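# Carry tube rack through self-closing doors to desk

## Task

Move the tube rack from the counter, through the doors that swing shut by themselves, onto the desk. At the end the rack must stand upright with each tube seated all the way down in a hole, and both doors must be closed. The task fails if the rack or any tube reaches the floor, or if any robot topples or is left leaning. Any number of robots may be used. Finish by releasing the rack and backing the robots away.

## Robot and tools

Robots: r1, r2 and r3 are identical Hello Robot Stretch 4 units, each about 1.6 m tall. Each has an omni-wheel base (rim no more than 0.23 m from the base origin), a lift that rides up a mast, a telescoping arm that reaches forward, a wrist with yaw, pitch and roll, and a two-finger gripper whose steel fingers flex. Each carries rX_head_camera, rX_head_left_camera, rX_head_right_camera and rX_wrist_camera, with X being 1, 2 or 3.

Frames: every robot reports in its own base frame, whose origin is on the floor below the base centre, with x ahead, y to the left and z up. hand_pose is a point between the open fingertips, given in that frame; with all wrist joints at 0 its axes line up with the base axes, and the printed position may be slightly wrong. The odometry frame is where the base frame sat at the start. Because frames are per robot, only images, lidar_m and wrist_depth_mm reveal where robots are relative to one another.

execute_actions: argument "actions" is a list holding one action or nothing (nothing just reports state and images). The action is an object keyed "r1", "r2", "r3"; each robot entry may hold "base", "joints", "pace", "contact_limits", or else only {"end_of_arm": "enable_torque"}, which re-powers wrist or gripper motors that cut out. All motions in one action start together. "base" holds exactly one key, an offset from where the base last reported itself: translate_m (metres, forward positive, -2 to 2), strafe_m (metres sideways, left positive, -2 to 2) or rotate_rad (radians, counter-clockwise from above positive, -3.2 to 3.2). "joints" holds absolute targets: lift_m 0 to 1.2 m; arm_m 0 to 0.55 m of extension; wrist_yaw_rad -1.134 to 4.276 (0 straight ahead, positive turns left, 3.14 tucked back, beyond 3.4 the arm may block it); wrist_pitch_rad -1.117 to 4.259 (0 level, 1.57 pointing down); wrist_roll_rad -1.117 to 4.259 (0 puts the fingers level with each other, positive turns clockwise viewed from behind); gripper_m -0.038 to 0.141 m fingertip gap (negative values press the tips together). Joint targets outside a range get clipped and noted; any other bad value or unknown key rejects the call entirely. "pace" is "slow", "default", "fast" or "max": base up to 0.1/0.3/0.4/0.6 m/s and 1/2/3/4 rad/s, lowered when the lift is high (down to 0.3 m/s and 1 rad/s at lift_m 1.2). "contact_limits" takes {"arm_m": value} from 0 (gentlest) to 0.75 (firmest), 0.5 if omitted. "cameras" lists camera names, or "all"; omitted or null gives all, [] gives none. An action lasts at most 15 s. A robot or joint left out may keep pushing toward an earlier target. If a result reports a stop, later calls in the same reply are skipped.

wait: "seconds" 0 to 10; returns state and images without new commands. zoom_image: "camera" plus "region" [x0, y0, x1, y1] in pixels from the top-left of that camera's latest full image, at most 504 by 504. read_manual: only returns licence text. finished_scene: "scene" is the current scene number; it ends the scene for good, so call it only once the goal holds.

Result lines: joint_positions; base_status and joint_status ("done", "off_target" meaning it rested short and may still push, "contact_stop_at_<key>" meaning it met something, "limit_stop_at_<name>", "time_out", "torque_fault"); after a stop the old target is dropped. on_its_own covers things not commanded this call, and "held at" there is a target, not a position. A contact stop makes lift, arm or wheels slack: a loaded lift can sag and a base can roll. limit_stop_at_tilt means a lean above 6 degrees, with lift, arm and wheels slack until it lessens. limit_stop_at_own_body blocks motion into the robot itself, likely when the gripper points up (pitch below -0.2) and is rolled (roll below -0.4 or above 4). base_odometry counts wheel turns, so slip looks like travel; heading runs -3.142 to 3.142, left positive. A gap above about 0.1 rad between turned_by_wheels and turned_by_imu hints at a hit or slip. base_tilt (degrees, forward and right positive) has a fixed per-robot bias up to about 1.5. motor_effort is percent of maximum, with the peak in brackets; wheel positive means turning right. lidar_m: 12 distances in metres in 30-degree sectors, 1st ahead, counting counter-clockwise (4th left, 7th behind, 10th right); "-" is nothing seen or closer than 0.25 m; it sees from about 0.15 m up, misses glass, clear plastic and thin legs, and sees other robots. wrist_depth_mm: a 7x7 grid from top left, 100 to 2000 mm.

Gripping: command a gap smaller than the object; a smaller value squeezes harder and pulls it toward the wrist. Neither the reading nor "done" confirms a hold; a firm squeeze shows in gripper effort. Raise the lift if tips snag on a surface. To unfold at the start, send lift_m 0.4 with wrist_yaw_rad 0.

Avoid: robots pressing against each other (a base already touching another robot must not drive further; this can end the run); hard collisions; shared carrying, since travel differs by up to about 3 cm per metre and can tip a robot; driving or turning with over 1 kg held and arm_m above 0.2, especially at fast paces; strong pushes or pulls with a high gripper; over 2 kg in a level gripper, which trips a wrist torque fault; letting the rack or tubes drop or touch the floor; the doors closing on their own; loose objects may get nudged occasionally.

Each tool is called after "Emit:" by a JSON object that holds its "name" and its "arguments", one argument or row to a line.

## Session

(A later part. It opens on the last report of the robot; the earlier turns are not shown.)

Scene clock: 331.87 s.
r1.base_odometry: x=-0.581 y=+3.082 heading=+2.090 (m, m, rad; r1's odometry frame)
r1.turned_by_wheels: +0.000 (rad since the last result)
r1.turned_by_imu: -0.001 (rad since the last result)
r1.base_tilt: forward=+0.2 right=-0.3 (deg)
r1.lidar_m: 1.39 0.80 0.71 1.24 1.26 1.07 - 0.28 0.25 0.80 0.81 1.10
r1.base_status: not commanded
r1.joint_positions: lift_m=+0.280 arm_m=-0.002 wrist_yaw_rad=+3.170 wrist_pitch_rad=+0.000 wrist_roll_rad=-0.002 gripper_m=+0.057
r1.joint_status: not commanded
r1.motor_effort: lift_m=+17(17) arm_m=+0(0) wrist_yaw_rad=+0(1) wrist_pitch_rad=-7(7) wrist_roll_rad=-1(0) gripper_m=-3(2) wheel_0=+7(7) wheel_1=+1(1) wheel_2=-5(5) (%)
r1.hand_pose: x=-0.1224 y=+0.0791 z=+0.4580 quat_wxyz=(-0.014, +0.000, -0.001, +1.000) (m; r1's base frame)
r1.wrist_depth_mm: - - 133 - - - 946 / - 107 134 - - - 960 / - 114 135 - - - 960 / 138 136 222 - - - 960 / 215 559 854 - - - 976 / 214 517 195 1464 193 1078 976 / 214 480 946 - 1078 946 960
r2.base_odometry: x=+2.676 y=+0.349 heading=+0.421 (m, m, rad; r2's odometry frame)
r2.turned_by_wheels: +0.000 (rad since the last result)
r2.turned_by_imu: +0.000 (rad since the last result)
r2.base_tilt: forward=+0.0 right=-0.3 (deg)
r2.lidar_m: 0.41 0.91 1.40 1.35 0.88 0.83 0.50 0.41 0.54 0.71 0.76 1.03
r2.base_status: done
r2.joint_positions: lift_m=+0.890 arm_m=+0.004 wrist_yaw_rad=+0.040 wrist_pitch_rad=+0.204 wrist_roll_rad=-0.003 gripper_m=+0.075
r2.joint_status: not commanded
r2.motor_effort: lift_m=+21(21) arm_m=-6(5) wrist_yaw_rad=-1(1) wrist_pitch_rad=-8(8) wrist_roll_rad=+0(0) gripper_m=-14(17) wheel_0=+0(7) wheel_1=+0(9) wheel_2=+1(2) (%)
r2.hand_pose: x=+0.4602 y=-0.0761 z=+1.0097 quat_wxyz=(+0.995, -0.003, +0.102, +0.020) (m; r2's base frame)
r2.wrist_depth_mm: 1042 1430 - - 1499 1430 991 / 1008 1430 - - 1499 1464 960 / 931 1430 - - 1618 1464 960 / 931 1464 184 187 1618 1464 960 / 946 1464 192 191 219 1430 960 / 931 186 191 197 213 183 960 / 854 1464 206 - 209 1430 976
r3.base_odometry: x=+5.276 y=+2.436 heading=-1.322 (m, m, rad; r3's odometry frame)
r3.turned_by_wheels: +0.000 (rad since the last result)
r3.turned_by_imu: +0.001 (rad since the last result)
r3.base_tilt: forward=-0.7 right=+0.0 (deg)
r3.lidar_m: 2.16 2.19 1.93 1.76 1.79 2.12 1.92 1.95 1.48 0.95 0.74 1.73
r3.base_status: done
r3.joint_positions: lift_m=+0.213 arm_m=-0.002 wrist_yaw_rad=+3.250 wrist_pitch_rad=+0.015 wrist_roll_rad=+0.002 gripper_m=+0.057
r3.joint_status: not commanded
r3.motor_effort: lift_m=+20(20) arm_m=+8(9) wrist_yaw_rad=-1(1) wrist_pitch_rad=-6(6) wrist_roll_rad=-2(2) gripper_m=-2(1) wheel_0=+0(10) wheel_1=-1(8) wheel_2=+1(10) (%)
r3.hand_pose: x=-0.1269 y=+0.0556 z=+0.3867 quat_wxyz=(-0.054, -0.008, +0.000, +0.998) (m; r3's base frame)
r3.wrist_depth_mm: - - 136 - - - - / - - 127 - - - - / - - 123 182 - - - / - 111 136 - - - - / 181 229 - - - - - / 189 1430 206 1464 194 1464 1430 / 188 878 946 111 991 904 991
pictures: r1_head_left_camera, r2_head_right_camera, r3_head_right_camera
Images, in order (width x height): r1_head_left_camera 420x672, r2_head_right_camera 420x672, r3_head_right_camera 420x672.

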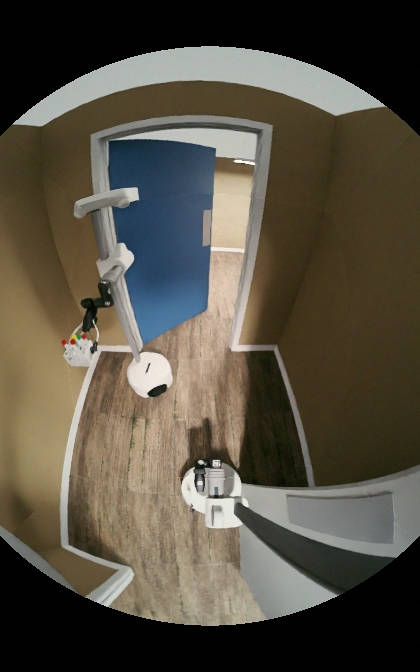

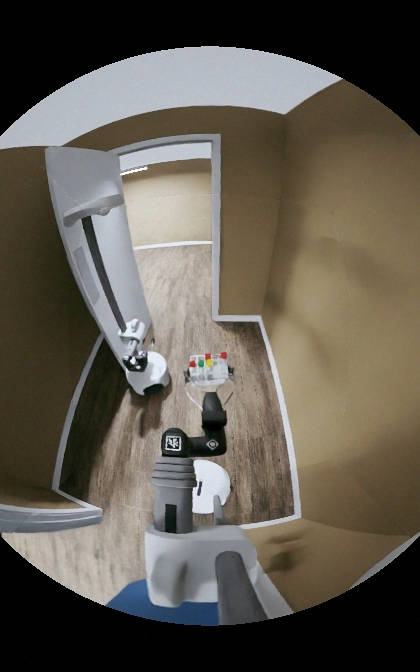

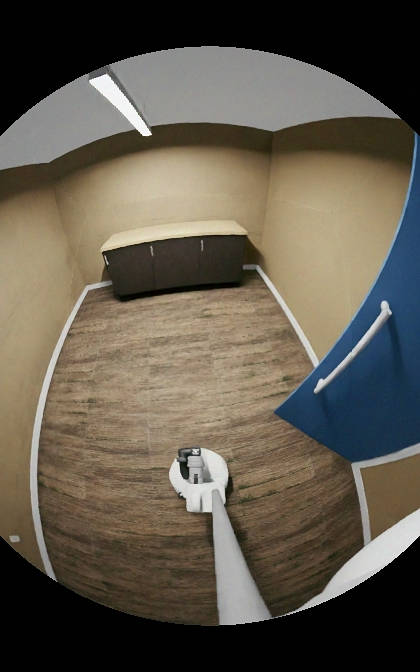

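Emit:
{"name": "execute_actions", "arguments": {
  "actions": [
    {"r2": {"base": {"strafe_m": -0.1}, "joints": {"wrist_yaw_rad": 0.6}, "pace": "slow"}}
  ],
  "cameras": ["r2_wrist_camera"]
}}

Emit:
{"name": "execute_actions", "arguments": {
  "actions": [
    {"r2": {"base": {"translate_m": 1.2}, "pace": "default"}}
  ],
  "cameras": ["r2_head_left_camera", "r1_head_left_camera"]
}}

Scene clock: 344.10 s.
r1.base_odometry: x=-0.581 y=+3.082 heading=+2.090 (m, m, rad; r1's odometry frame)
r1.turned_by_wheels: +0.000 (rad since the last result)
r1.turned_by_imu: -0.005 (rad since the last result)
r1.base_tilt: forward=+0.3 right=-0.5 (deg)
r1.lidar_m: 1.39 0.70 0.71 1.23 1.29 1.07 - 0.28 0.25 0.81 0.83 1.09
r1.base_status: not commanded
r1.joint_positions: lift_m=+0.280 arm_m=-0.002 wrist_yaw_rad=+3.170 wrist_pitch_rad=+0.000 wrist_roll_rad=-0.002 gripper_m=+0.057
r1.joint_status: not commanded
r1.motor_effort: lift_m=+17(17) arm_m=+0(0) wrist_yaw_rad=+1(0) wrist_pitch_rad=-7(6) wrist_roll_rad=-1(2) gripper_m=-3(2) wheel_0=+7(7) wheel_1=+1(1) wheel_2=-5(5) (%)
r1.hand_pose: x=-0.1224 y=+0.0791 z=+0.4580 quat_wxyz=(-0.014, +0.000, -0.001, +1.000) (m; r1's base frame)
r1.wrist_depth_mm: - - 134 - - - 960 / - 107 134 - - - 960 / - 114 135 - - - 976 / 138 137 221 - - - 960 / 214 554 866 - - - 976 / 214 521 194 1464 193 1098 991 / 215 477 931 - 1078 946 960
r2.base_odometry: x=+2.717 y=+0.258 heading=+0.421 (m, m, rad; r2's odometry frame)
r2.turned_by_wheels: +0.000 (rad since the last result)
r2.turned_by_imu: +0.003 (rad since the last result)
r2.base_tilt: forward=+0.0 right=-0.2 (deg)
r2.lidar_m: 0.40 0.49 1.52 1.45 0.66 0.46 0.38 0.37 0.56 0.61 0.65 0.90
r2.base_status: done
r2.joint_positions: lift_m=+0.890 arm_m=+0.003 wrist_yaw_rad=+0.600 wrist_pitch_rad=+0.204 wrist_roll_rad=-0.003 gripper_m=+0.075
r2.joint_status: all done
r2.motor_effort: lift_m=+21(21) arm_m=-6(5) wrist_yaw_rad=+0(6) wrist_pitch_rad=-8(9) wrist_roll_rad=-2(1) gripper_m=-16(17) wheel_0=+0(7) wheel_1=-1(6) wheel_2=+1(1) (%)
r2.hand_pose: x=+0.4570 y=+0.0873 z=+1.0097 quat_wxyz=(+0.950, -0.031, +0.097, +0.294) (m; r2's base frame)
r2.wrist_depth_mm: 1205 1430 1008 1366 - - - / 1255 1464 1060 1397 - - 1255 / 1255 1537 1098 1430 - - 1255 / 1281 1499 183 187 - - 1281 / 1308 1537 191 191 218 - 1308 / 1308 186 191 197 213 183 1366 / 1336 1537 206 - 209 1618 1397
r3.base_odometry: x=+5.276 y=+2.436 heading=-1.322 (m, m, rad; r3's odometry frame)
r3.turned_by_wheels: +0.000 (rad since the last result)
r3.turned_by_imu: +0.001 (rad since the last result)
r3.base_tilt: forward=-0.6 right=+0.0 (deg)
r3.lidar_m: 2.15 2.18 1.92 1.76 1.79 2.10 1.90 1.96 1.46 1.35 1.37 1.72
r3.base_status: not commanded
r3.joint_positions: lift_m=+0.213 arm_m=-0.002 wrist_yaw_rad=+3.250 wrist_pitch_rad=+0.015 wrist_roll_rad=+0.002 gripper_m=+0.057
r3.joint_status: not commanded
r3.motor_effort: lift_m=+20(21) arm_m=+9(9) wrist_yaw_rad=+0(2) wrist_pitch_rad=-6(6) wrist_roll_rad=-3(3) gripper_m=+0(2) wheel_0=+0(0) wheel_1=-2(2) wheel_2=+1(2) (%)
r3.hand_pose: x=-0.1269 y=+0.0556 z=+0.3867 quat_wxyz=(-0.054, -0.008, +0.000, +0.998) (m; r3's base frame)
r3.wrist_depth_mm: - - 136 - - - - / - - 127 - - - - / - - 123 183 - - - / - 111 136 - - - - / 182 229 - - - - - / 188 1397 206 1499 193 1464 1397 / 187 891 946 111 991 917 991
pictures: r2_wrist_camera
Images, in order (width x height): r2_wrist_camera 616x392.

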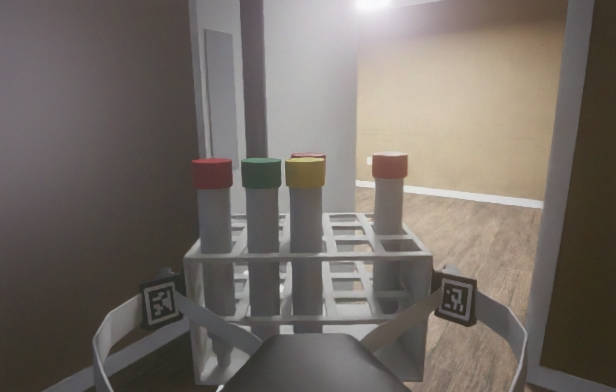

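Scene clock: 349.60 s.
r1.base_odometry: x=-0.581 y=+3.082 heading=+2.090 (m, m, rad; r1's odometry frame)
r1.turned_by_wheels: +0.000 (rad since the last result)
r1.turned_by_imu: -0.002 (rad since the last result)
r1.base_tilt: forward=+0.3 right=-0.3 (deg)
r1.lidar_m: 1.36 1.48 1.34 0.45 0.45 0.74 - 0.29 0.25 0.80 0.83 1.10
r1.base_status: not commanded
r1.joint_positions: lift_m=+0.280 arm_m=-0.002 wrist_yaw_rad=+3.170 wrist_pitch_rad=+0.000 wrist_roll_rad=-0.002 gripper_m=+0.057
r1.joint_status: not commanded
r1.motor_effort: lift_m=+17(17) arm_m=+0(0) wrist_yaw_rad=+0(0) wrist_pitch_rad=-7(6) wrist_roll_rad=-1(1) gripper_m=-2(3) wheel_0=+7(7) wheel_1=+1(1) wheel_2=-5(5) (%)
r1.hand_pose: x=-0.1224 y=+0.0791 z=+0.4580 quat_wxyz=(-0.014, +0.000, -0.001, +1.000) (m; r1's base frame)
r1.wrist_depth_mm: - - 133 - - - 946 / - 107 134 - - - 960 / - 114 135 - - - 960 / 138 137 222 - - - 976 / 215 554 854 - - - 976 / 215 512 194 1464 193 1098 976 / 214 480 931 - 1078 946 946
r2.base_odometry: x=+3.812 y=+0.749 heading=+0.421 (m, m, rad; r2's odometry frame)
r2.turned_by_wheels: +0.000 (rad since the last result)
r2.turned_by_imu: +0.001 (rad since the last result)
r2.base_tilt: forward=+0.0 right=-0.2 (deg)
r2.lidar_m: 0.41 0.50 0.83 0.45 0.44 1.73 1.58 0.90 0.65 0.61 0.65 0.67
r2.base_status: done
r2.joint_positions: lift_m=+0.890 arm_m=+0.003 wrist_yaw_rad=+0.600 wrist_pitch_rad=+0.204 wrist_roll_rad=-0.003 gripper_m=+0.075
r2.joint_status: not commanded
r2.motor_effort: lift_m=+21(21) arm_m=-5(6) wrist_yaw_rad=-1(1) wrist_pitch_rad=-8(9) wrist_roll_rad=-1(1) gripper_m=-16(17) wheel_0=+0(7) wheel_1=+0(6) wheel_2=+1(9) (%)
r2.hand_pose: x=+0.4569 y=+0.0873 z=+1.0097 quat_wxyz=(+0.950, -0.031, +0.097, +0.294) (m; r2's base frame)
r2.wrist_depth_mm: 691 - - - - - - / 691 - - - - - 325 / 707 891 - - - - 314 / 715 917 183 186 - - 307 / 732 917 191 191 219 - 307 / 750 186 191 197 213 183 314 / 759 960 206 - 210 1537 322
r3.base_odometry: x=+5.276 y=+2.436 heading=-1.322 (m, m, rad; r3's odometry frame)
r3.turned_by_wheels: +0.000 (rad since the last result)
r3.turned_by_imu: +0.000 (rad since the last result)
r3.base_tilt: forward=-0.7 right=+0.0 (deg)
r3.lidar_m: 2.15 2.20 1.91 1.76 1.76 2.11 1.92 1.94 1.48 1.35 1.37 1.73
r3.base_status: not commanded
r3.joint_positions: lift_m=+0.213 arm_m=-0.002 wrist_yaw_rad=+3.250 wrist_pitch_rad=+0.015 wrist_roll_rad=+0.002 gripper_m=+0.057
r3.joint_status: not commanded
r3.motor_effort: lift_m=+20(20) arm_m=+9(9) wrist_yaw_rad=+0(1) wrist_pitch_rad=-6(6) wrist_roll_rad=-5(3) gripper_m=-2(4) wheel_0=+0(0) wheel_1=-1(2) wheel_2=+1(1) (%)
r3.hand_pose: x=-0.1269 y=+0.0556 z=+0.3867 quat_wxyz=(-0.054, -0.008, +0.000, +0.998) (m; r3's base frame)
r3.wrist_depth_mm: - - 136 - - - - / - - 126 - - - - / - - 123 182 - - - / - 111 136 - - - - / 182 229 - - - - - / 188 1397 205 1499 194 1464 1430 / 187 891 976 111 1008 904 991
pictures: r1_head_left_camera, r2_head_left_camera
Images, in order (width x height): r1_head_left_camera 420x672, r2_head_left_camera 420x672.

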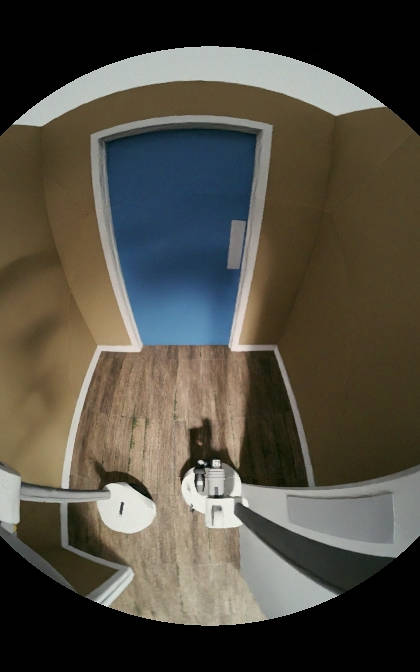

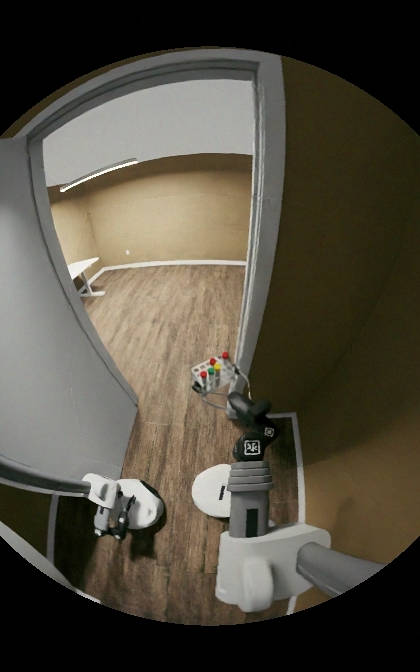

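Emit:
{"name": "execute_actions", "arguments": {
  "actions": [
    {"r2": {"base": {"strafe_m": 0.11}, "pace": "default"}}
  ],
  "cameras": []
}}

Emit:
{"name": "execute_actions", "arguments": {
  "actions": [
    {"r2": {"base": {"translate_m": 0.28}, "pace": "default"}}
  ],
  "cameras": ["r2_head_left_camera", "r2_head_right_camera"]
}}

Scene clock: 355.60 s.
r1.base_odometry: x=-0.581 y=+3.082 heading=+2.090 (m, m, rad; r1's odometry frame)
r1.turned_by_wheels: +0.000 (rad since the last result)
r1.turned_by_imu: -0.002 (rad since the last result)
r1.base_tilt: forward=+0.3 right=-0.4 (deg)
r1.lidar_m: 1.38 1.45 1.33 0.38 0.33 0.47 - 0.28 0.25 0.80 0.83 1.12
r1.base_status: not commanded
r1.joint_positions: lift_m=+0.280 arm_m=-0.002 wrist_yaw_rad=+3.170 wrist_pitch_rad=+0.000 wrist_roll_rad=-0.002 gripper_m=+0.057
r1.joint_status: not commanded
r1.motor_effort: lift_m=+17(17) arm_m=+0(0) wrist_yaw_rad=+0(0) wrist_pitch_rad=-6(6) wrist_roll_rad=-4(2) gripper_m=-3(4) wheel_0=+7(7) wheel_1=+1(1) wheel_2=-5(5) (%)
r1.hand_pose: x=-0.1224 y=+0.0791 z=+0.4580 quat_wxyz=(-0.014, +0.000, -0.001, +1.000) (m; r1's base frame)
r1.wrist_depth_mm: - - 133 - - - 960 / - 107 134 - - - 946 / - 114 135 - - - 960 / 138 136 221 - - - 960 / 215 559 854 - - - 976 / 214 521 194 1464 193 1078 960 / 213 480 946 - 1078 960 960
r2.base_odometry: x=+3.767 y=+0.849 heading=+0.421 (m, m, rad; r2's odometry frame)
r2.turned_by_wheels: +0.000 (rad since the last result)
r2.turned_by_imu: +0.002 (rad since the last result)
r2.base_tilt: forward=+0.0 right=-0.3 (deg)
r2.lidar_m: 0.40 0.49 0.72 0.34 0.33 1.72 1.57 1.05 0.78 0.73 0.76 0.64
r2.base_status: done
r2.joint_positions: lift_m=+0.890 arm_m=+0.003 wrist_yaw_rad=+0.600 wrist_pitch_rad=+0.204 wrist_roll_rad=-0.003 gripper_m=+0.075
r2.joint_status: not commanded
r2.motor_effort: lift_m=+21(21) arm_m=-6(6) wrist_yaw_rad=-1(0) wrist_pitch_rad=-8(8) wrist_roll_rad=-1(1) gripper_m=-17(19) wheel_0=+1(4) wheel_1=+0(8) wheel_2=+1(0) (%)
r2.hand_pose: x=+0.4569 y=+0.0874 z=+1.0097 quat_wxyz=(+0.950, -0.031, +0.097, +0.294) (m; r2's base frame)
r2.wrist_depth_mm: 591 732 - - - - - / 609 750 - - - - - / 621 768 - - - - - / 621 788 183 186 - - - / 634 759 191 191 218 - - / 640 186 191 196 213 183 - / 661 798 206 - 210 1576 1576
r3.base_odometry: x=+5.276 y=+2.436 heading=-1.322 (m, m, rad; r3's odometry frame)
r3.turned_by_wheels: +0.000 (rad since the last result)
r3.turned_by_imu: +0.001 (rad since the last result)
r3.base_tilt: forward=-0.7 right=+0.0 (deg)
r3.lidar_m: 2.17 2.18 1.92 1.76 1.80 2.11 1.91 1.95 1.46 1.36 1.39 1.72
r3.base_status: not commanded
r3.joint_positions: lift_m=+0.213 arm_m=-0.002 wrist_yaw_rad=+3.250 wrist_pitch_rad=+0.015 wrist_roll_rad=+0.002 gripper_m=+0.057
r3.joint_status: not commanded
r3.motor_effort: lift_m=+20(20) arm_m=+9(9) wrist_yaw_rad=+1(2) wrist_pitch_rad=-5(5) wrist_roll_rad=-5(2) gripper_m=-5(5) wheel_0=+0(0) wheel_1=-2(1) wheel_2=+1(2) (%)
r3.hand_pose: x=-0.1269 y=+0.0556 z=+0.3867 quat_wxyz=(-0.054, -0.008, +0.000, +0.998) (m; r3's base frame)
r3.wrist_depth_mm: - - 136 - - - - / - - 127 - - - - / - - 123 183 - - - / - 111 136 - - - - / 182 229 - - - - - / 189 1430 206 1499 194 1464 1430 / 187 891 946 111 991 891 976
pictures: none
No camera images: the call's "cameras" was empty. Leave "cameras" out to get every camera's image.

Scene clock: 358.00 s.
r1.base_odometry: x=-0.581 y=+3.082 heading=+2.090 (m, m, rad; r1's odometry frame)
r1.turned_by_wheels: +0.000 (rad since the last result)
r1.turned_by_imu: -0.001 (rad since the last result)
r1.base_tilt: forward=+0.3 right=-0.4 (deg)
r1.lidar_m: 1.36 1.46 1.31 1.24 0.51 0.50 - 0.27 0.25 0.81 0.84 1.11
r1.base_status: not commanded
r1.joint_positions: lift_m=+0.280 arm_m=-0.002 wrist_yaw_rad=+3.170 wrist_pitch_rad=+0.000 wrist_roll_rad=-0.002 gripper_m=+0.057
r1.joint_status: not commanded
r1.motor_effort: lift_m=+17(18) arm_m=+0(0) wrist_yaw_rad=+0(2) wrist_pitch_rad=-6(5) wrist_roll_rad=-1(2) gripper_m=-4(2) wheel_0=+7(7) wheel_1=+1(1) wheel_2=-5(5) (%)
r1.hand_pose: x=-0.1224 y=+0.0791 z=+0.4580 quat_wxyz=(-0.014, +0.000, -0.001, +1.000) (m; r1's base frame)
r1.wrist_depth_mm: - - 134 - - - 960 / - 107 134 - - - 960 / - 114 135 - - - 960 / 138 136 221 - - - 976 / 214 554 854 - - - 976 / 214 517 195 1464 193 1008 960 / 216 480 946 - 1042 574 585
r2.base_odometry: x=+4.023 y=+0.964 heading=+0.422 (m, m, rad; r2's odometry frame)
r2.turned_by_wheels: +0.000 (rad since the last result)
r2.turned_by_imu: +0.001 (rad since the last result)
r2.base_tilt: forward=+0.0 right=-0.3 (deg)
r2.lidar_m: 0.42 0.48 0.71 0.68 0.49 0.51 1.86 1.07 0.76 0.73 0.50 0.37
r2.base_status: done
r2.joint_positions: lift_m=+0.890 arm_m=+0.003 wrist_yaw_rad=+0.600 wrist_pitch_rad=+0.204 wrist_roll_rad=-0.003 gripper_m=+0.075
r2.joint_status: not commanded
r2.motor_effort: lift_m=+21(21) arm_m=-6(5) wrist_yaw_rad=-1(1) wrist_pitch_rad=-9(9) wrist_roll_rad=+0(0) gripper_m=-15(16) wheel_0=+2(6) wheel_1=+0(4) wheel_2=+0(10) (%)
r2.hand_pose: x=+0.4569 y=+0.0874 z=+1.0097 quat_wxyz=(+0.950, -0.031, +0.097, +0.294) (m; r2's base frame)
r2.wrist_depth_mm: - - - - - - - / - - - - - - - / - - - - - - - / - - 183 185 - - - / - - 191 191 218 - - / 1255 186 191 197 212 183 - / 699 1499 206 - 210 1661 1576
r3.base_odometry: x=+5.276 y=+2.436 heading=-1.322 (m, m, rad; r3's odometry frame)
r3.turned_by_wheels: +0.000 (rad since the last result)
r3.turned_by_imu: +0.000 (rad since the last result)
r3.base_tilt: forward=-0.8 right=+0.1 (deg)
r3.lidar_m: 2.16 2.18 1.93 1.75 1.78 2.11 1.91 1.94 1.47 1.36 1.38 1.75
r3.base_status: not commanded
r3.joint_positions: lift_m=+0.213 arm_m=-0.002 wrist_yaw_rad=+3.250 wrist_pitch_rad=+0.015 wrist_roll_rad=+0.002 gripper_m=+0.057
r3.joint_status: not commanded
r3.motor_effort: lift_m=+20(20) arm_m=+9(9) wrist_yaw_rad=+0(0) wrist_pitch_rad=-5(6) wrist_roll_rad=-3(1) gripper_m=+0(3) wheel_0=+0(0) wheel_1=-1(1) wheel_2=+1(1) (%)
r3.hand_pose: x=-0.1269 y=+0.0556 z=+0.3867 quat_wxyz=(-0.054, -0.008, +0.000, +0.998) (m; r3's base frame)
r3.wrist_depth_mm: - - 136 - - - - / - - 127 - - - - / - - 123 183 - - - / - 111 136 - - - - / 182 229 - - - - - / 189 1430 206 1499 193 1464 1430 / 187 878 946 111 991 904 976
pictures: r2_head_left_camera, r2_head_right_camera
Images, in order (width x height): r2_head_left_camera 420x672, r2_head_right_camera 420x672.

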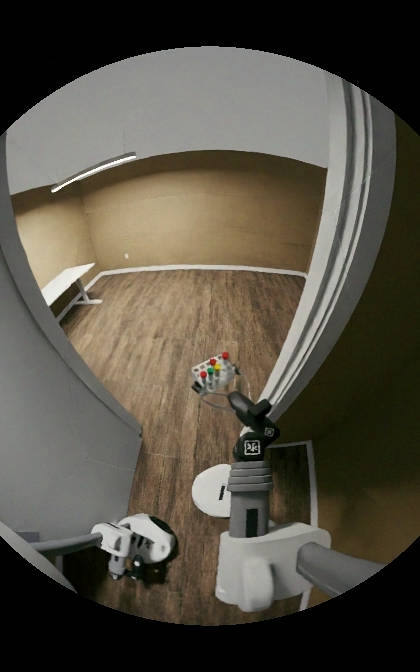

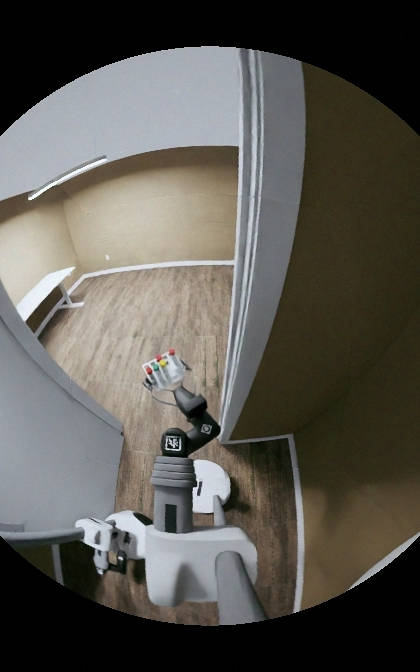

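Emit:
{"name": "execute_actions", "arguments": {
  "actions": [
    {"r2": {"base": {"strafe_m": 0.22}, "pace": "default"}}
  ],
  "cameras": []
}}

Emit:
{"name": "execute_actions", "arguments": {
  "actions": [
    {"r2": {"base": {"translate_m": 1.5}, "pace": "default"}}
  ],
  "cameras": ["r2_head_left_camera"]
}}

Scene clock: 365.90 s.
r1.base_odometry: x=-0.581 y=+3.082 heading=+2.090 (m, m, rad; r1's odometry frame)
r1.turned_by_wheels: +0.000 (rad since the last result)
r1.turned_by_imu: -0.003 (rad since the last result)
r1.base_tilt: forward=+0.3 right=-0.3 (deg)
r1.lidar_m: 1.37 1.46 1.32 1.24 0.45 0.36 0.40 0.29 0.25 0.81 0.84 1.10
r1.base_status: not commanded
r1.joint_positions: lift_m=+0.280 arm_m=-0.002 wrist_yaw_rad=+3.170 wrist_pitch_rad=+0.000 wrist_roll_rad=-0.002 gripper_m=+0.057
r1.joint_status: not commanded
r1.motor_effort: lift_m=+17(18) arm_m=+0(0) wrist_yaw_rad=+2(1) wrist_pitch_rad=-6(6) wrist_roll_rad=-3(0) gripper_m=-3(5) wheel_0=+7(7) wheel_1=+1(1) wheel_2=-5(5) (%)
r1.hand_pose: x=-0.1224 y=+0.0791 z=+0.4580 quat_wxyz=(-0.014, +0.000, -0.001, +1.000) (m; r1's base frame)
r1.wrist_depth_mm: - - 133 - - - 946 / - 107 134 - - - 960 / - 114 135 - - - 960 / 138 136 222 - - - 960 / 214 559 866 - - - 976 / 214 517 194 1499 193 741 946 / 214 477 931 - 634 492 976
r2.base_odometry: x=+3.933 y=+1.164 heading=+0.421 (m, m, rad; r2's odometry frame)
r2.turned_by_wheels: +0.000 (rad since the last result)
r2.turned_by_imu: +0.002 (rad since the last result)
r2.base_tilt: forward=+0.0 right=-0.3 (deg)
r2.lidar_m: 0.43 0.52 0.48 0.44 0.43 0.36 0.43 1.36 1.00 0.96 0.50 0.50
r2.base_status: done
r2.joint_positions: lift_m=+0.890 arm_m=+0.003 wrist_yaw_rad=+0.600 wrist_pitch_rad=+0.204 wrist_roll_rad=-0.003 gripper_m=+0.075
r2.joint_status: not commanded
r2.motor_effort: lift_m=+21(21) arm_m=-6(6) wrist_yaw_rad=+0(2) wrist_pitch_rad=-9(9) wrist_roll_rad=+0(1) gripper_m=-16(14) wheel_0=+0(9) wheel_1=-2(7) wheel_2=-1(1) (%)
r2.hand_pose: x=+0.4569 y=+0.0874 z=+1.0097 quat_wxyz=(+0.950, -0.031, +0.097, +0.294) (m; r2's base frame)
r2.wrist_depth_mm: 449 - - - - - - / 452 - - - - - - / 462 - - - - - - / 466 - 183 186 - - - / 473 - 190 191 218 - - / 473 186 191 197 213 183 - / 477 1576 205 - 209 1576 1576
r3.base_odometry: x=+5.276 y=+2.436 heading=-1.322 (m, m, rad; r3's odometry frame)
r3.turned_by_wheels: +0.000 (rad since the last result)
r3.turned_by_imu: +0.001 (rad since the last result)
r3.base_tilt: forward=-0.6 right=+0.1 (deg)
r3.lidar_m: 2.16 2.18 1.93 1.76 1.78 2.12 1.90 1.94 1.48 1.34 1.39 1.74
r3.base_status: not commanded
r3.joint_positions: lift_m=+0.213 arm_m=-0.002 wrist_yaw_rad=+3.250 wrist_pitch_rad=+0.015 wrist_roll_rad=+0.002 gripper_m=+0.057
r3.joint_status: not commanded
r3.motor_effort: lift_m=+20(20) arm_m=+9(8) wrist_yaw_rad=+2(0) wrist_pitch_rad=-5(7) wrist_roll_rad=-4(1) gripper_m=-4(1) wheel_0=+0(0) wheel_1=-1(1) wheel_2=+1(2) (%)
r3.hand_pose: x=-0.1269 y=+0.0556 z=+0.3867 quat_wxyz=(-0.054, -0.008, +0.000, +0.998) (m; r3's base frame)
r3.wrist_depth_mm: - - 136 - - - - / - - 126 - - - - / - - 123 182 - - - / - 111 136 - - - - / 182 229 - - - - - / 189 1430 205 1499 193 1464 1430 / 187 891 946 111 991 904 991
pictures: none
No camera images: the call's "cameras" was empty. Leave "cameras" out to get every camera's image.

Scene clock: 372.40 s.
r1.base_odometry: x=-0.581 y=+3.082 heading=+2.090 (m, m, rad; r1's odometry frame)
r1.turned_by_wheels: +0.000 (rad since the last result)
r1.turned_by_imu: -0.002 (rad since the last result)
r1.base_tilt: forward=+0.3 right=-0.5 (deg)
r1.lidar_m: 1.38 1.47 1.32 1.24 1.27 1.07 1.81 0.30 0.25 0.82 0.83 1.09
r1.base_status: not commanded
r1.joint_positions: lift_m=+0.280 arm_m=-0.002 wrist_yaw_rad=+3.170 wrist_pitch_rad=+0.000 wrist_roll_rad=-0.002 gripper_m=+0.057
r1.joint_status: not commanded
r1.motor_effort: lift_m=+17(17) arm_m=+0(0) wrist_yaw_rad=+2(0) wrist_pitch_rad=-5(7) wrist_roll_rad=+1(1) gripper_m=-1(3) wheel_0=+7(7) wheel_1=+1(1) wheel_2=-5(5) (%)
r1.hand_pose: x=-0.1224 y=+0.0791 z=+0.4580 quat_wxyz=(-0.014, +0.000, -0.001, +1.000) (m; r1's base frame)
r1.wrist_depth_mm: - - 133 - - - 960 / - 107 134 - - - 960 / - 114 135 - - - 960 / 138 136 222 - - - 960 / 214 559 866 - - - 976 / 215 517 195 1499 193 1078 976 / 214 480 931 - 1078 960 960
r2.base_odometry: x=+5.301 y=+1.778 heading=+0.422 (m, m, rad; r2's odometry frame)
r2.turned_by_wheels: +0.000 (rad since the last result)
r2.turned_by_imu: +0.001 (rad since the last result)
r2.base_tilt: forward=+0.0 right=-0.3 (deg)
r2.lidar_m: 0.42 0.50 2.02 1.94 1.44 1.12 1.81 1.05 1.46 2.00 2.09 2.20
r2.base_status: done
r2.joint_positions: lift_m=+0.890 arm_m=+0.003 wrist_yaw_rad=+0.600 wrist_pitch_rad=+0.204 wrist_roll_rad=-0.003 gripper_m=+0.075
r2.joint_status: not commanded
r2.motor_effort: lift_m=+21(21) arm_m=-5(6) wrist_yaw_rad=-1(1) wrist_pitch_rad=-9(9) wrist_roll_rad=+0(1) gripper_m=-19(16) wheel_0=+2(8) wheel_1=+1(6) wheel_2=+1(11) (%)
r2.hand_pose: x=+0.4569 y=+0.0874 z=+1.0097 quat_wxyz=(+0.950, -0.031, +0.097, +0.294) (m; r2's base frame)
r2.wrist_depth_mm: - - - - 1808 1576 1430 / - - - - 1808 1618 1430 / - - - - 1921 1661 1499 / - - 183 186 1863 1708 1537 / - - 191 191 219 1756 1576 / - 186 192 198 212 182 1576 / 1576 1537 206 - 209 1618 1537
r3.base_odometry: x=+5.276 y=+2.436 heading=-1.322 (m, m, rad; r3's odometry frame)
r3.turned_by_wheels: +0.000 (rad since the last result)
r3.turned_by_imu: +0.001 (rad since the last result)
r3.base_tilt: forward=-0.7 right=+0.0 (deg)
r3.lidar_m: 2.15 2.17 1.92 1.75 1.80 2.10 1.90 1.95 1.49 1.36 1.37 1.77
r3.base_status: not commanded
r3.joint_positions: lift_m=+0.213 arm_m=-0.002 wrist_yaw_rad=+3.250 wrist_pitch_rad=+0.015 wrist_roll_rad=+0.002 gripper_m=+0.057
r3.joint_status: not commanded
r3.motor_effort: lift_m=+20(20) arm_m=+9(9) wrist_yaw_rad=+1(0) wrist_pitch_rad=-7(6) wrist_roll_rad=-3(2) gripper_m=-5(2) wheel_0=+1(0) wheel_1=-1(2) wheel_2=+1(2) (%)
r3.hand_pose: x=-0.1269 y=+0.0556 z=+0.3867 quat_wxyz=(-0.054, -0.008, +0.000, +0.998) (m; r3's base frame)
r3.wrist_depth_mm: - - 136 - - - - / - - 126 - - - - / - - 123 182 - - - / - 111 136 - - - - / 182 229 - - - - - / 188 1430 204 1537 193 1464 1430 / 187 878 931 111 991 904 991
pictures: r2_head_left_camera
Images, in order (width x height): r2_head_left_camera 420x672.

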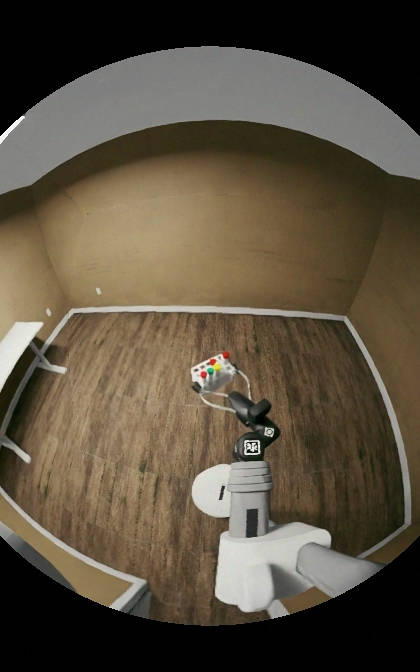

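Emit:
{"name": "execute_actions", "arguments": {
  "actions": [
    {"r2": {"base": {"rotate_rad": 1.56}, "joints": {"wrist_yaw_rad": 0.0}, "pace": "slow"}, "r1": {"base": {"translate_m": -0.25}, "pace": "slow"}}
  ],
  "cameras": []
}}

Emit:
{"name": "execute_actions", "arguments": {
  "actions": [
    {"r2": {"base": {"translate_m": 1.2}, "pace": "default"}, "r1": {"base": {"strafe_m": 0.24}, "pace": "slow"}}
  ],
  "cameras": ["r2_head_camera", "r2_wrist_camera", "r1_head_right_camera"]
}}

Scene clock: 380.33 s.
r1.base_odometry: x=-0.457 y=+2.865 heading=+2.090 (m, m, rad; r1's odometry frame)
r1.turned_by_wheels: +0.000 (rad since the last result)
r1.turned_by_imu: -0.001 (rad since the last result)
r1.base_tilt: forward=+0.4 right=-0.3 (deg)
r1.lidar_m: 1.62 1.71 1.30 1.23 0.92 0.88 1.57 0.30 0.25 - 0.25 0.26
r1.base_status: done
r1.joint_positions: lift_m=+0.280 arm_m=-0.002 wrist_yaw_rad=+3.170 wrist_pitch_rad=+0.000 wrist_roll_rad=-0.002 gripper_m=+0.057
r1.joint_status: not commanded
r1.motor_effort: lift_m=+17(17) arm_m=+0(0) wrist_yaw_rad=+0(1) wrist_pitch_rad=-6(6) wrist_roll_rad=+1(1) gripper_m=-3(2) wheel_0=+0(4) wheel_1=-5(10) wheel_2=+7(11) (%)
r1.hand_pose: x=-0.1224 y=+0.0791 z=+0.4580 quat_wxyz=(-0.014, +0.000, -0.001, +1.000) (m; r1's base frame)
r1.wrist_depth_mm: - - 133 - - - 750 / - 107 134 - - - 750 / - 114 135 - - - 741 / 138 136 222 - - - 750 / 214 569 - - - - 750 / 215 525 194 1464 193 1499 741 / 214 488 1060 - 1078 976 750
r2.base_odometry: x=+5.301 y=+1.778 heading=+1.981 (m, m, rad; r2's odometry frame)
r2.turned_by_wheels: +1.560 (rad since the last result)
r2.turned_by_imu: +1.552 (rad since the last result)
r2.base_tilt: forward=+0.1 right=-0.2 (deg)
r2.lidar_m: 0.41 1.44 1.11 1.56 1.07 1.47 2.00 2.10 2.21 2.11 2.20 2.03
r2.base_status: done
r2.joint_positions: lift_m=+0.890 arm_m=+0.003 wrist_yaw_rad=+0.000 wrist_pitch_rad=+0.204 wrist_roll_rad=-0.003 gripper_m=+0.075
r2.joint_status: all done
r2.motor_effort: lift_m=+21(21) arm_m=-6(5) wrist_yaw_rad=-2(7) wrist_pitch_rad=-8(9) wrist_roll_rad=+0(0) gripper_m=-19(21) wheel_0=-1(7) wheel_1=-1(5) wheel_2=-3(5) (%)
r2.hand_pose: x=+0.4569 y=-0.0873 z=+1.0097 quat_wxyz=(+0.995, -0.001, +0.102, +0.000) (m; r2's base frame)
r2.wrist_depth_mm: 1537 - - - - - - / 1499 - - - - - - / 1499 - - - - - - / 1499 - 183 185 1983 - - / 1499 - 190 192 219 - - / 1499 186 191 198 212 183 - / 1464 1537 205 - 210 1576 1537
r3.base_odometry: x=+5.276 y=+2.436 heading=-1.322 (m, m, rad; r3's odometry frame)
r3.turned_by_wheels: +0.000 (rad since the last result)
r3.turned_by_imu: +0.001 (rad since the last result)
r3.base_tilt: forward=-0.7 right=+0.1 (deg)
r3.lidar_m: 2.14 2.18 1.91 1.75 1.79 2.07 1.93 1.93 1.48 1.36 1.38 1.73
r3.base_status: not commanded
r3.joint_positions: lift_m=+0.213 arm_m=-0.002 wrist_yaw_rad=+3.250 wrist_pitch_rad=+0.015 wrist_roll_rad=+0.002 gripper_m=+0.057
r3.joint_status: not commanded
r3.motor_effort: lift_m=+20(20) arm_m=+9(9) wrist_yaw_rad=-1(2) wrist_pitch_rad=-6(6) wrist_roll_rad=-1(3) gripper_m=-2(2) wheel_0=+0(0) wheel_1=-2(1) wheel_2=+1(1) (%)
r3.hand_pose: x=-0.1269 y=+0.0556 z=+0.3867 quat_wxyz=(-0.054, -0.008, +0.000, +0.998) (m; r3's base frame)
r3.wrist_depth_mm: - - 136 - - - - / - - 127 - - - - / - - 123 182 - - - / - 111 136 - - - - / 182 229 - - - - - / 189 1430 206 1499 194 1464 1397 / 187 891 946 111 991 904 991
pictures: none
No camera images: the call's "cameras" was empty. Leave "cameras" out to get every camera's image.

Scene clock: 385.80 s.
r1.base_odometry: x=-0.665 y=+2.746 heading=+2.090 (m, m, rad; r1's odometry frame)
r1.turned_by_wheels: +0.000 (rad since the last result)
r1.turned_by_imu: -0.002 (rad since the last result)
r1.base_tilt: forward=+0.4 right=-0.3 (deg)
r1.lidar_m: 1.65 1.50 1.06 1.00 0.94 0.72 3.94 0.53 0.26 0.25 1.24 0.25
r1.base_status: done
r1.joint_positions: lift_m=+0.280 arm_m=-0.002 wrist_yaw_rad=+3.170 wrist_pitch_rad=+0.000 wrist_roll_rad=-0.002 gripper_m=+0.057
r1.joint_status: not commanded
r1.motor_effort: lift_m=+17(17) arm_m=+0(0) wrist_yaw_rad=+1(1) wrist_pitch_rad=-7(6) wrist_roll_rad=+1(1) gripper_m=-2(2) wheel_0=+2(3) wheel_1=+2(7) wheel_2=+0(10) (%)
r1.hand_pose: x=-0.1224 y=+0.0791 z=+0.4580 quat_wxyz=(-0.014, +0.000, -0.001, +1.000) (m; r1's base frame)
r1.wrist_depth_mm: - - 133 - - 723 723 / - 107 134 - - 732 732 / - 114 135 - - 723 723 / 138 136 222 - - 741 732 / 215 - - - - 732 732 / 215 1430 194 1499 193 732 741 / 214 976 1060 - 1008 741 741
r2.base_odometry: x=+4.822 y=+2.878 heading=+1.981 (m, m, rad; r2's odometry frame)
r2.turned_by_wheels: +0.000 (rad since the last result)
r2.turned_by_imu: +0.000 (rad since the last result)
r2.base_tilt: forward=+0.0 right=-0.2 (deg)
r2.lidar_m: 0.40 0.77 1.06 0.99 1.04 1.87 3.26 3.02 2.22 2.13 1.08 0.79
r2.base_status: done
r2.joint_positions: lift_m=+0.890 arm_m=+0.003 wrist_yaw_rad=+0.000 wrist_pitch_rad=+0.204 wrist_roll_rad=-0.003 gripper_m=+0.075
r2.joint_status: not commanded
r2.motor_effort: lift_m=+21(21) arm_m=-6(6) wrist_yaw_rad=-2(2) wrist_pitch_rad=-10(10) wrist_roll_rad=-1(1) gripper_m=-21(16) wheel_0=+0(5) wheel_1=+0(5) wheel_2=+0(9) (%)
r2.hand_pose: x=+0.4569 y=-0.0874 z=+1.0098 quat_wxyz=(+0.995, -0.001, +0.102, +0.000) (m; r2's base frame)
r2.wrist_depth_mm: 1205 1205 1205 1205 1205 1205 1205 / 1255 1255 1229 1255 1229 1229 1229 / 1308 1308 1308 1281 1281 1281 1308 / 1336 1366 183 186 1336 1308 1366 / 1366 1042 190 191 218 1008 1008 / 759 186 191 198 213 182 715 / 621 609 206 - 210 621 615
r3.base_odometry: x=+5.276 y=+2.436 heading=-1.322 (m, m, rad; r3's odometry frame)
r3.turned_by_wheels: +0.000 (rad since the last result)
r3.turned_by_imu: +0.000 (rad since the last result)
r3.base_tilt: forward=-0.7 right=+0.0 (deg)
r3.lidar_m: 2.14 2.19 1.92 1.75 1.79 2.11 1.93 1.95 1.47 1.35 1.38 1.74
r3.base_status: not commanded
r3.joint_positions: lift_m=+0.213 arm_m=-0.002 wrist_yaw_rad=+3.250 wrist_pitch_rad=+0.015 wrist_roll_rad=+0.002 gripper_m=+0.057
r3.joint_status: not commanded
r3.motor_effort: lift_m=+20(20) arm_m=+9(9) wrist_yaw_rad=+1(1) wrist_pitch_rad=-6(6) wrist_roll_rad=-2(3) gripper_m=+0(2) wheel_0=+0(0) wheel_1=-1(2) wheel_2=+1(1) (%)
r3.hand_pose: x=-0.1269 y=+0.0556 z=+0.3867 quat_wxyz=(-0.054, -0.008, +0.000, +0.998) (m; r3's base frame)
r3.wrist_depth_mm: - - 136 - - - - / - - 127 - - - - / - - 123 182 - - - / - 111 136 - - - - / 182 229 - - - - - / 188 1397 206 1537 193 1499 1397 / 187 891 960 111 991 904 991
pictures: r1_head_right_camera, r2_head_camera, r2_wrist_camera
Images, in order (width x height): r1_head_right_camera 420x672, r2_head_camera 420x560, r2_wrist_camera 616x392.

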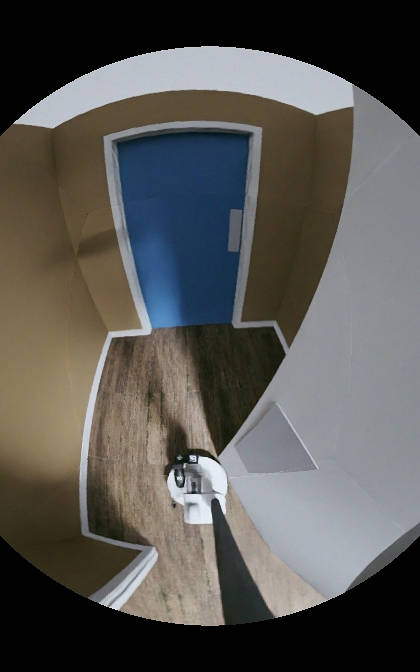

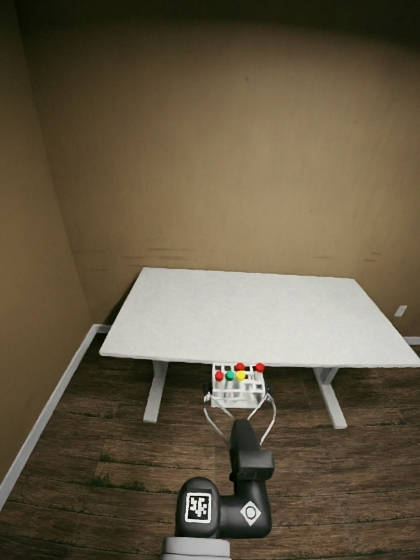

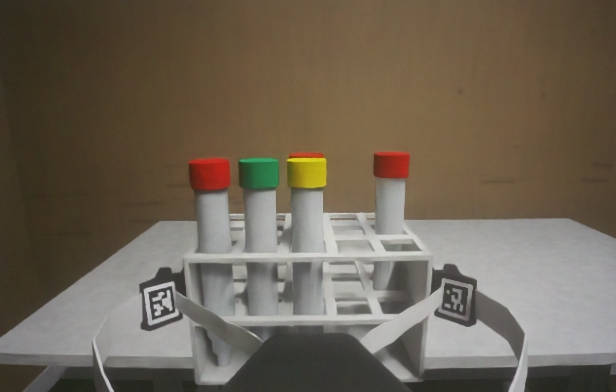

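Emit:
{"name": "execute_actions", "arguments": {
  "actions": [
    {"r2": {"base": {"translate_m": 0.48}, "joints": {"lift_m": 0.69}, "pace": "default"}, "r1": {"base": {"translate_m": -0.3}, "pace": "slow"}}
  ],
  "cameras": ["r2_wrist_camera"]
}}

Scene clock: 395.37 s.
r1.base_odometry: x=-0.517 y=+2.486 heading=+2.090 (m, m, rad; r1's odometry frame)
r1.turned_by_wheels: +0.000 (rad since the last result)
r1.turned_by_imu: -0.002 (rad since the last result)
r1.base_tilt: forward=+0.2 right=-0.3 (deg)
r1.lidar_m: 0.29 1.47 1.04 0.98 0.48 0.50 3.65 3.69 0.30 0.25 - 0.25
r1.base_status: done
r1.joint_positions: lift_m=+0.280 arm_m=-0.002 wrist_yaw_rad=+3.170 wrist_pitch_rad=+0.000 wrist_roll_rad=-0.002 gripper_m=+0.057
r1.joint_status: not commanded
r1.motor_effort: lift_m=+17(18) arm_m=+0(0) wrist_yaw_rad=+1(1) wrist_pitch_rad=-6(5) wrist_roll_rad=-1(0) gripper_m=-5(1) wheel_0=+7(4) wheel_1=-9(6) wheel_2=+2(5) (%)
r1.hand_pose: x=-0.1224 y=+0.0791 z=+0.4580 quat_wxyz=(-0.014, +0.000, -0.001, +1.000) (m; r1's base frame)
r1.wrist_depth_mm: - - 133 - - - 430 / - 107 134 - - - 427 / - 114 135 - - - 430 / 138 136 221 - - - 433 / 214 - - - - - 433 / 215 1397 194 1499 193 1255 430 / 214 960 1078 - 1078 480 433
r2.base_odometry: x=+4.631 y=+3.318 heading=+1.981 (m, m, rad; r2's odometry frame)
r2.turned_by_wheels: +0.000 (rad since the last result)
r2.turned_by_imu: +0.002 (rad since the last result)
r2.base_tilt: forward=+0.0 right=-0.3 (deg)
r2.lidar_m: 0.25 0.28 0.40 0.99 1.03 1.45 3.80 3.01 2.21 1.07 0.39 0.28
r2.base_status: done
r2.joint_positions: lift_m=+0.690 arm_m=+0.003 wrist_yaw_rad=+0.000 wrist_pitch_rad=+0.204 wrist_roll_rad=-0.003 gripper_m=+0.075
r2.joint_status: all done
r2.motor_effort: lift_m=+17(19) arm_m=-6(6) wrist_yaw_rad=-1(1) wrist_pitch_rad=-8(9) wrist_roll_rad=-1(1) gripper_m=-17(20) wheel_0=+0(6) wheel_1=-1(5) wheel_2=+0(10) (%)
r2.hand_pose: x=+0.4569 y=-0.0874 z=+0.8100 quat_wxyz=(+0.995, -0.001, +0.102, +0.000) (m; r2's base frame)
r2.wrist_depth_mm: 768 759 759 759 768 759 759 / 788 798 798 798 788 788 798 / 831 831 809 809 809 809 809 / 842 842 183 186 723 831 842 / 504 500 191 191 218 492 484 / 357 186 191 197 213 183 351 / 276 264 205 - 209 272 270
r3.base_odometry: x=+5.276 y=+2.436 heading=-1.322 (m, m, rad; r3's odometry frame)
r3.turned_by_wheels: +0.000 (rad since the last result)
r3.turned_by_imu: +0.001 (rad since the last result)
r3.base_tilt: forward=-0.7 right=+0.0 (deg)
r3.lidar_m: 2.16 2.19 1.93 1.74 1.78 2.10 1.93 1.94 1.47 1.35 1.38 1.73
r3.base_status: not commanded
r3.joint_positions: lift_m=+0.213 arm_m=-0.002 wrist_yaw_rad=+3.250 wrist_pitch_rad=+0.015 wrist_roll_rad=+0.002 gripper_m=+0.057
r3.joint_status: not commanded
r3.motor_effort: lift_m=+20(20) arm_m=+9(9) wrist_yaw_rad=+1(1) wrist_pitch_rad=-6(6) wrist_roll_rad=-2(2) gripper_m=-2(2) wheel_0=+0(0) wheel_1=-1(1) wheel_2=+1(1) (%)
r3.hand_pose: x=-0.1269 y=+0.0556 z=+0.3867 quat_wxyz=(-0.054, -0.008, +0.000, +0.998) (m; r3's base frame)
r3.wrist_depth_mm: - - 136 - - - - / - - 127 - - - - / - - 123 182 - - - / - 111 136 - - - - / 182 229 - - - - - / 188 1430 205 1537 193 1430 1430 / 187 891 960 111 991 891 991
pictures: r2_wrist_camera
Images, in order (width x height): r2_wrist_camera 616x392.

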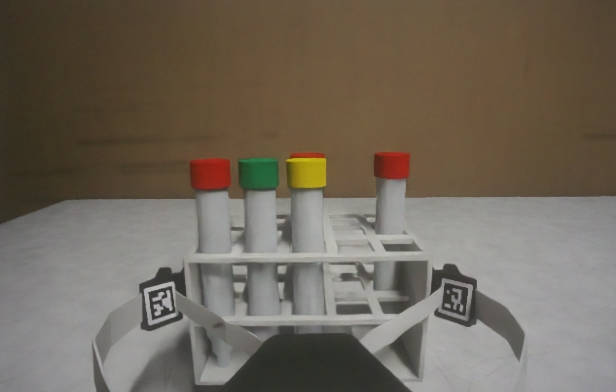

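Emit:
{"name": "execute_actions", "arguments": {
  "actions": [
    {"r2": {"joints": {"lift_m": 0.651}, "pace": "slow"}, "r1": {"base": {"translate_m": -0.2}, "pace": "slow"}}
  ],
  "cameras": ["r2_wrist_camera"]
}}

Scene clock: 401.50 s.
r1.base_odometry: x=-0.418 y=+2.312 heading=+2.090 (m, m, rad; r1's odometry frame)
r1.turned_by_wheels: +0.000 (rad since the last result)
r1.turned_by_imu: -0.001 (rad since the last result)
r1.base_tilt: forward=+0.3 right=-0.3 (deg)
r1.lidar_m: 0.25 0.34 1.03 0.65 0.36 3.03 3.40 3.46 0.50 0.25 0.25 -
r1.base_status: done
r1.joint_positions: lift_m=+0.280 arm_m=-0.002 wrist_yaw_rad=+3.170 wrist_pitch_rad=+0.000 wrist_roll_rad=-0.002 gripper_m=+0.057
r1.joint_status: not commanded
r1.motor_effort: lift_m=+18(17) arm_m=+1(0) wrist_yaw_rad=+1(0) wrist_pitch_rad=-6(6) wrist_roll_rad=-1(2) gripper_m=-2(2) wheel_0=+11(11) wheel_1=-7(8) wheel_2=-4(5) (%)
r1.hand_pose: x=-0.1224 y=+0.0791 z=+0.4580 quat_wxyz=(-0.014, +0.000, -0.001, +1.000) (m; r1's base frame)
r1.wrist_depth_mm: - - 133 - - - - / - 107 134 - - - - / - 114 135 - - - - / 138 137 222 - - - - / 214 - - - - - - / 214 1430 194 1499 193 1464 1430 / 214 976 1060 - 1078 976 976
r2.base_odometry: x=+4.631 y=+3.318 heading=+1.981 (m, m, rad; r2's odometry frame)
r2.turned_by_wheels: +0.000 (rad since the last result)
r2.turned_by_imu: +0.001 (rad since the last result)
r2.base_tilt: forward=+0.0 right=-0.2 (deg)
r2.lidar_m: 0.26 0.27 0.41 1.00 1.05 1.45 3.77 3.02 2.21 1.07 0.41 0.32
r2.base_status: not commanded
r2.joint_positions: lift_m=+0.651 arm_m=+0.003 wrist_yaw_rad=+0.000 wrist_pitch_rad=+0.204 wrist_roll_rad=-0.003 gripper_m=+0.075
r2.joint_status: all done
r2.motor_effort: lift_m=+17(16) arm_m=-6(5) wrist_yaw_rad=-2(1) wrist_pitch_rad=-8(9) wrist_roll_rad=+0(1) gripper_m=-14(16) wheel_0=+0(0) wheel_1=-1(1) wheel_2=+0(0) (%)
r2.hand_pose: x=+0.4569 y=-0.0874 z=+0.7711 quat_wxyz=(+0.995, -0.001, +0.102, +0.000) (m; r2's base frame)
r2.wrist_depth_mm: 759 759 759 759 759 759 759 / 788 798 788 798 809 778 788 / 809 820 809 809 809 820 809 / 683 668 183 185 574 647 647 / 399 397 190 191 219 392 387 / 282 186 191 198 212 183 277 / 219 210 202 - 201 216 220
r3.base_odometry: x=+5.276 y=+2.436 heading=-1.322 (m, m, rad; r3's odometry frame)
r3.turned_by_wheels: +0.000 (rad since the last result)
r3.turned_by_imu: +0.001 (rad since the last result)
r3.base_tilt: forward=-0.8 right=+0.0 (deg)
r3.lidar_m: 2.16 2.17 1.90 1.76 1.79 2.11 1.92 1.95 1.48 1.34 1.38 1.73
r3.base_status: not commanded
r3.joint_positions: lift_m=+0.213 arm_m=-0.002 wrist_yaw_rad=+3.250 wrist_pitch_rad=+0.015 wrist_roll_rad=+0.002 gripper_m=+0.057
r3.joint_status: not commanded
r3.motor_effort: lift_m=+20(21) arm_m=+9(9) wrist_yaw_rad=+1(1) wrist_pitch_rad=-7(6) wrist_roll_rad=+0(3) gripper_m=-3(3) wheel_0=+0(0) wheel_1=-1(2) wheel_2=+1(1) (%)
r3.hand_pose: x=-0.1269 y=+0.0556 z=+0.3867 quat_wxyz=(-0.054, -0.008, +0.000, +0.998) (m; r3's base frame)
r3.wrist_depth_mm: - - 136 - - - - / - - 127 - - - - / - - 123 182 - - - / - 111 136 - - - - / 182 229 - - - - - / 189 1397 206 1499 194 1464 1430 / 187 891 960 111 991 904 991
pictures: r2_wrist_camera
Images, in order (width x height): r2_wrist_camera 616x392.

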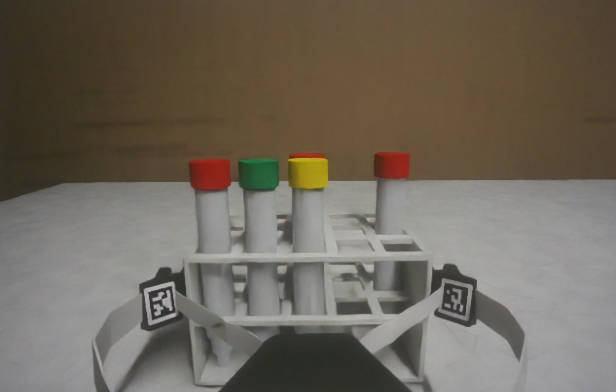

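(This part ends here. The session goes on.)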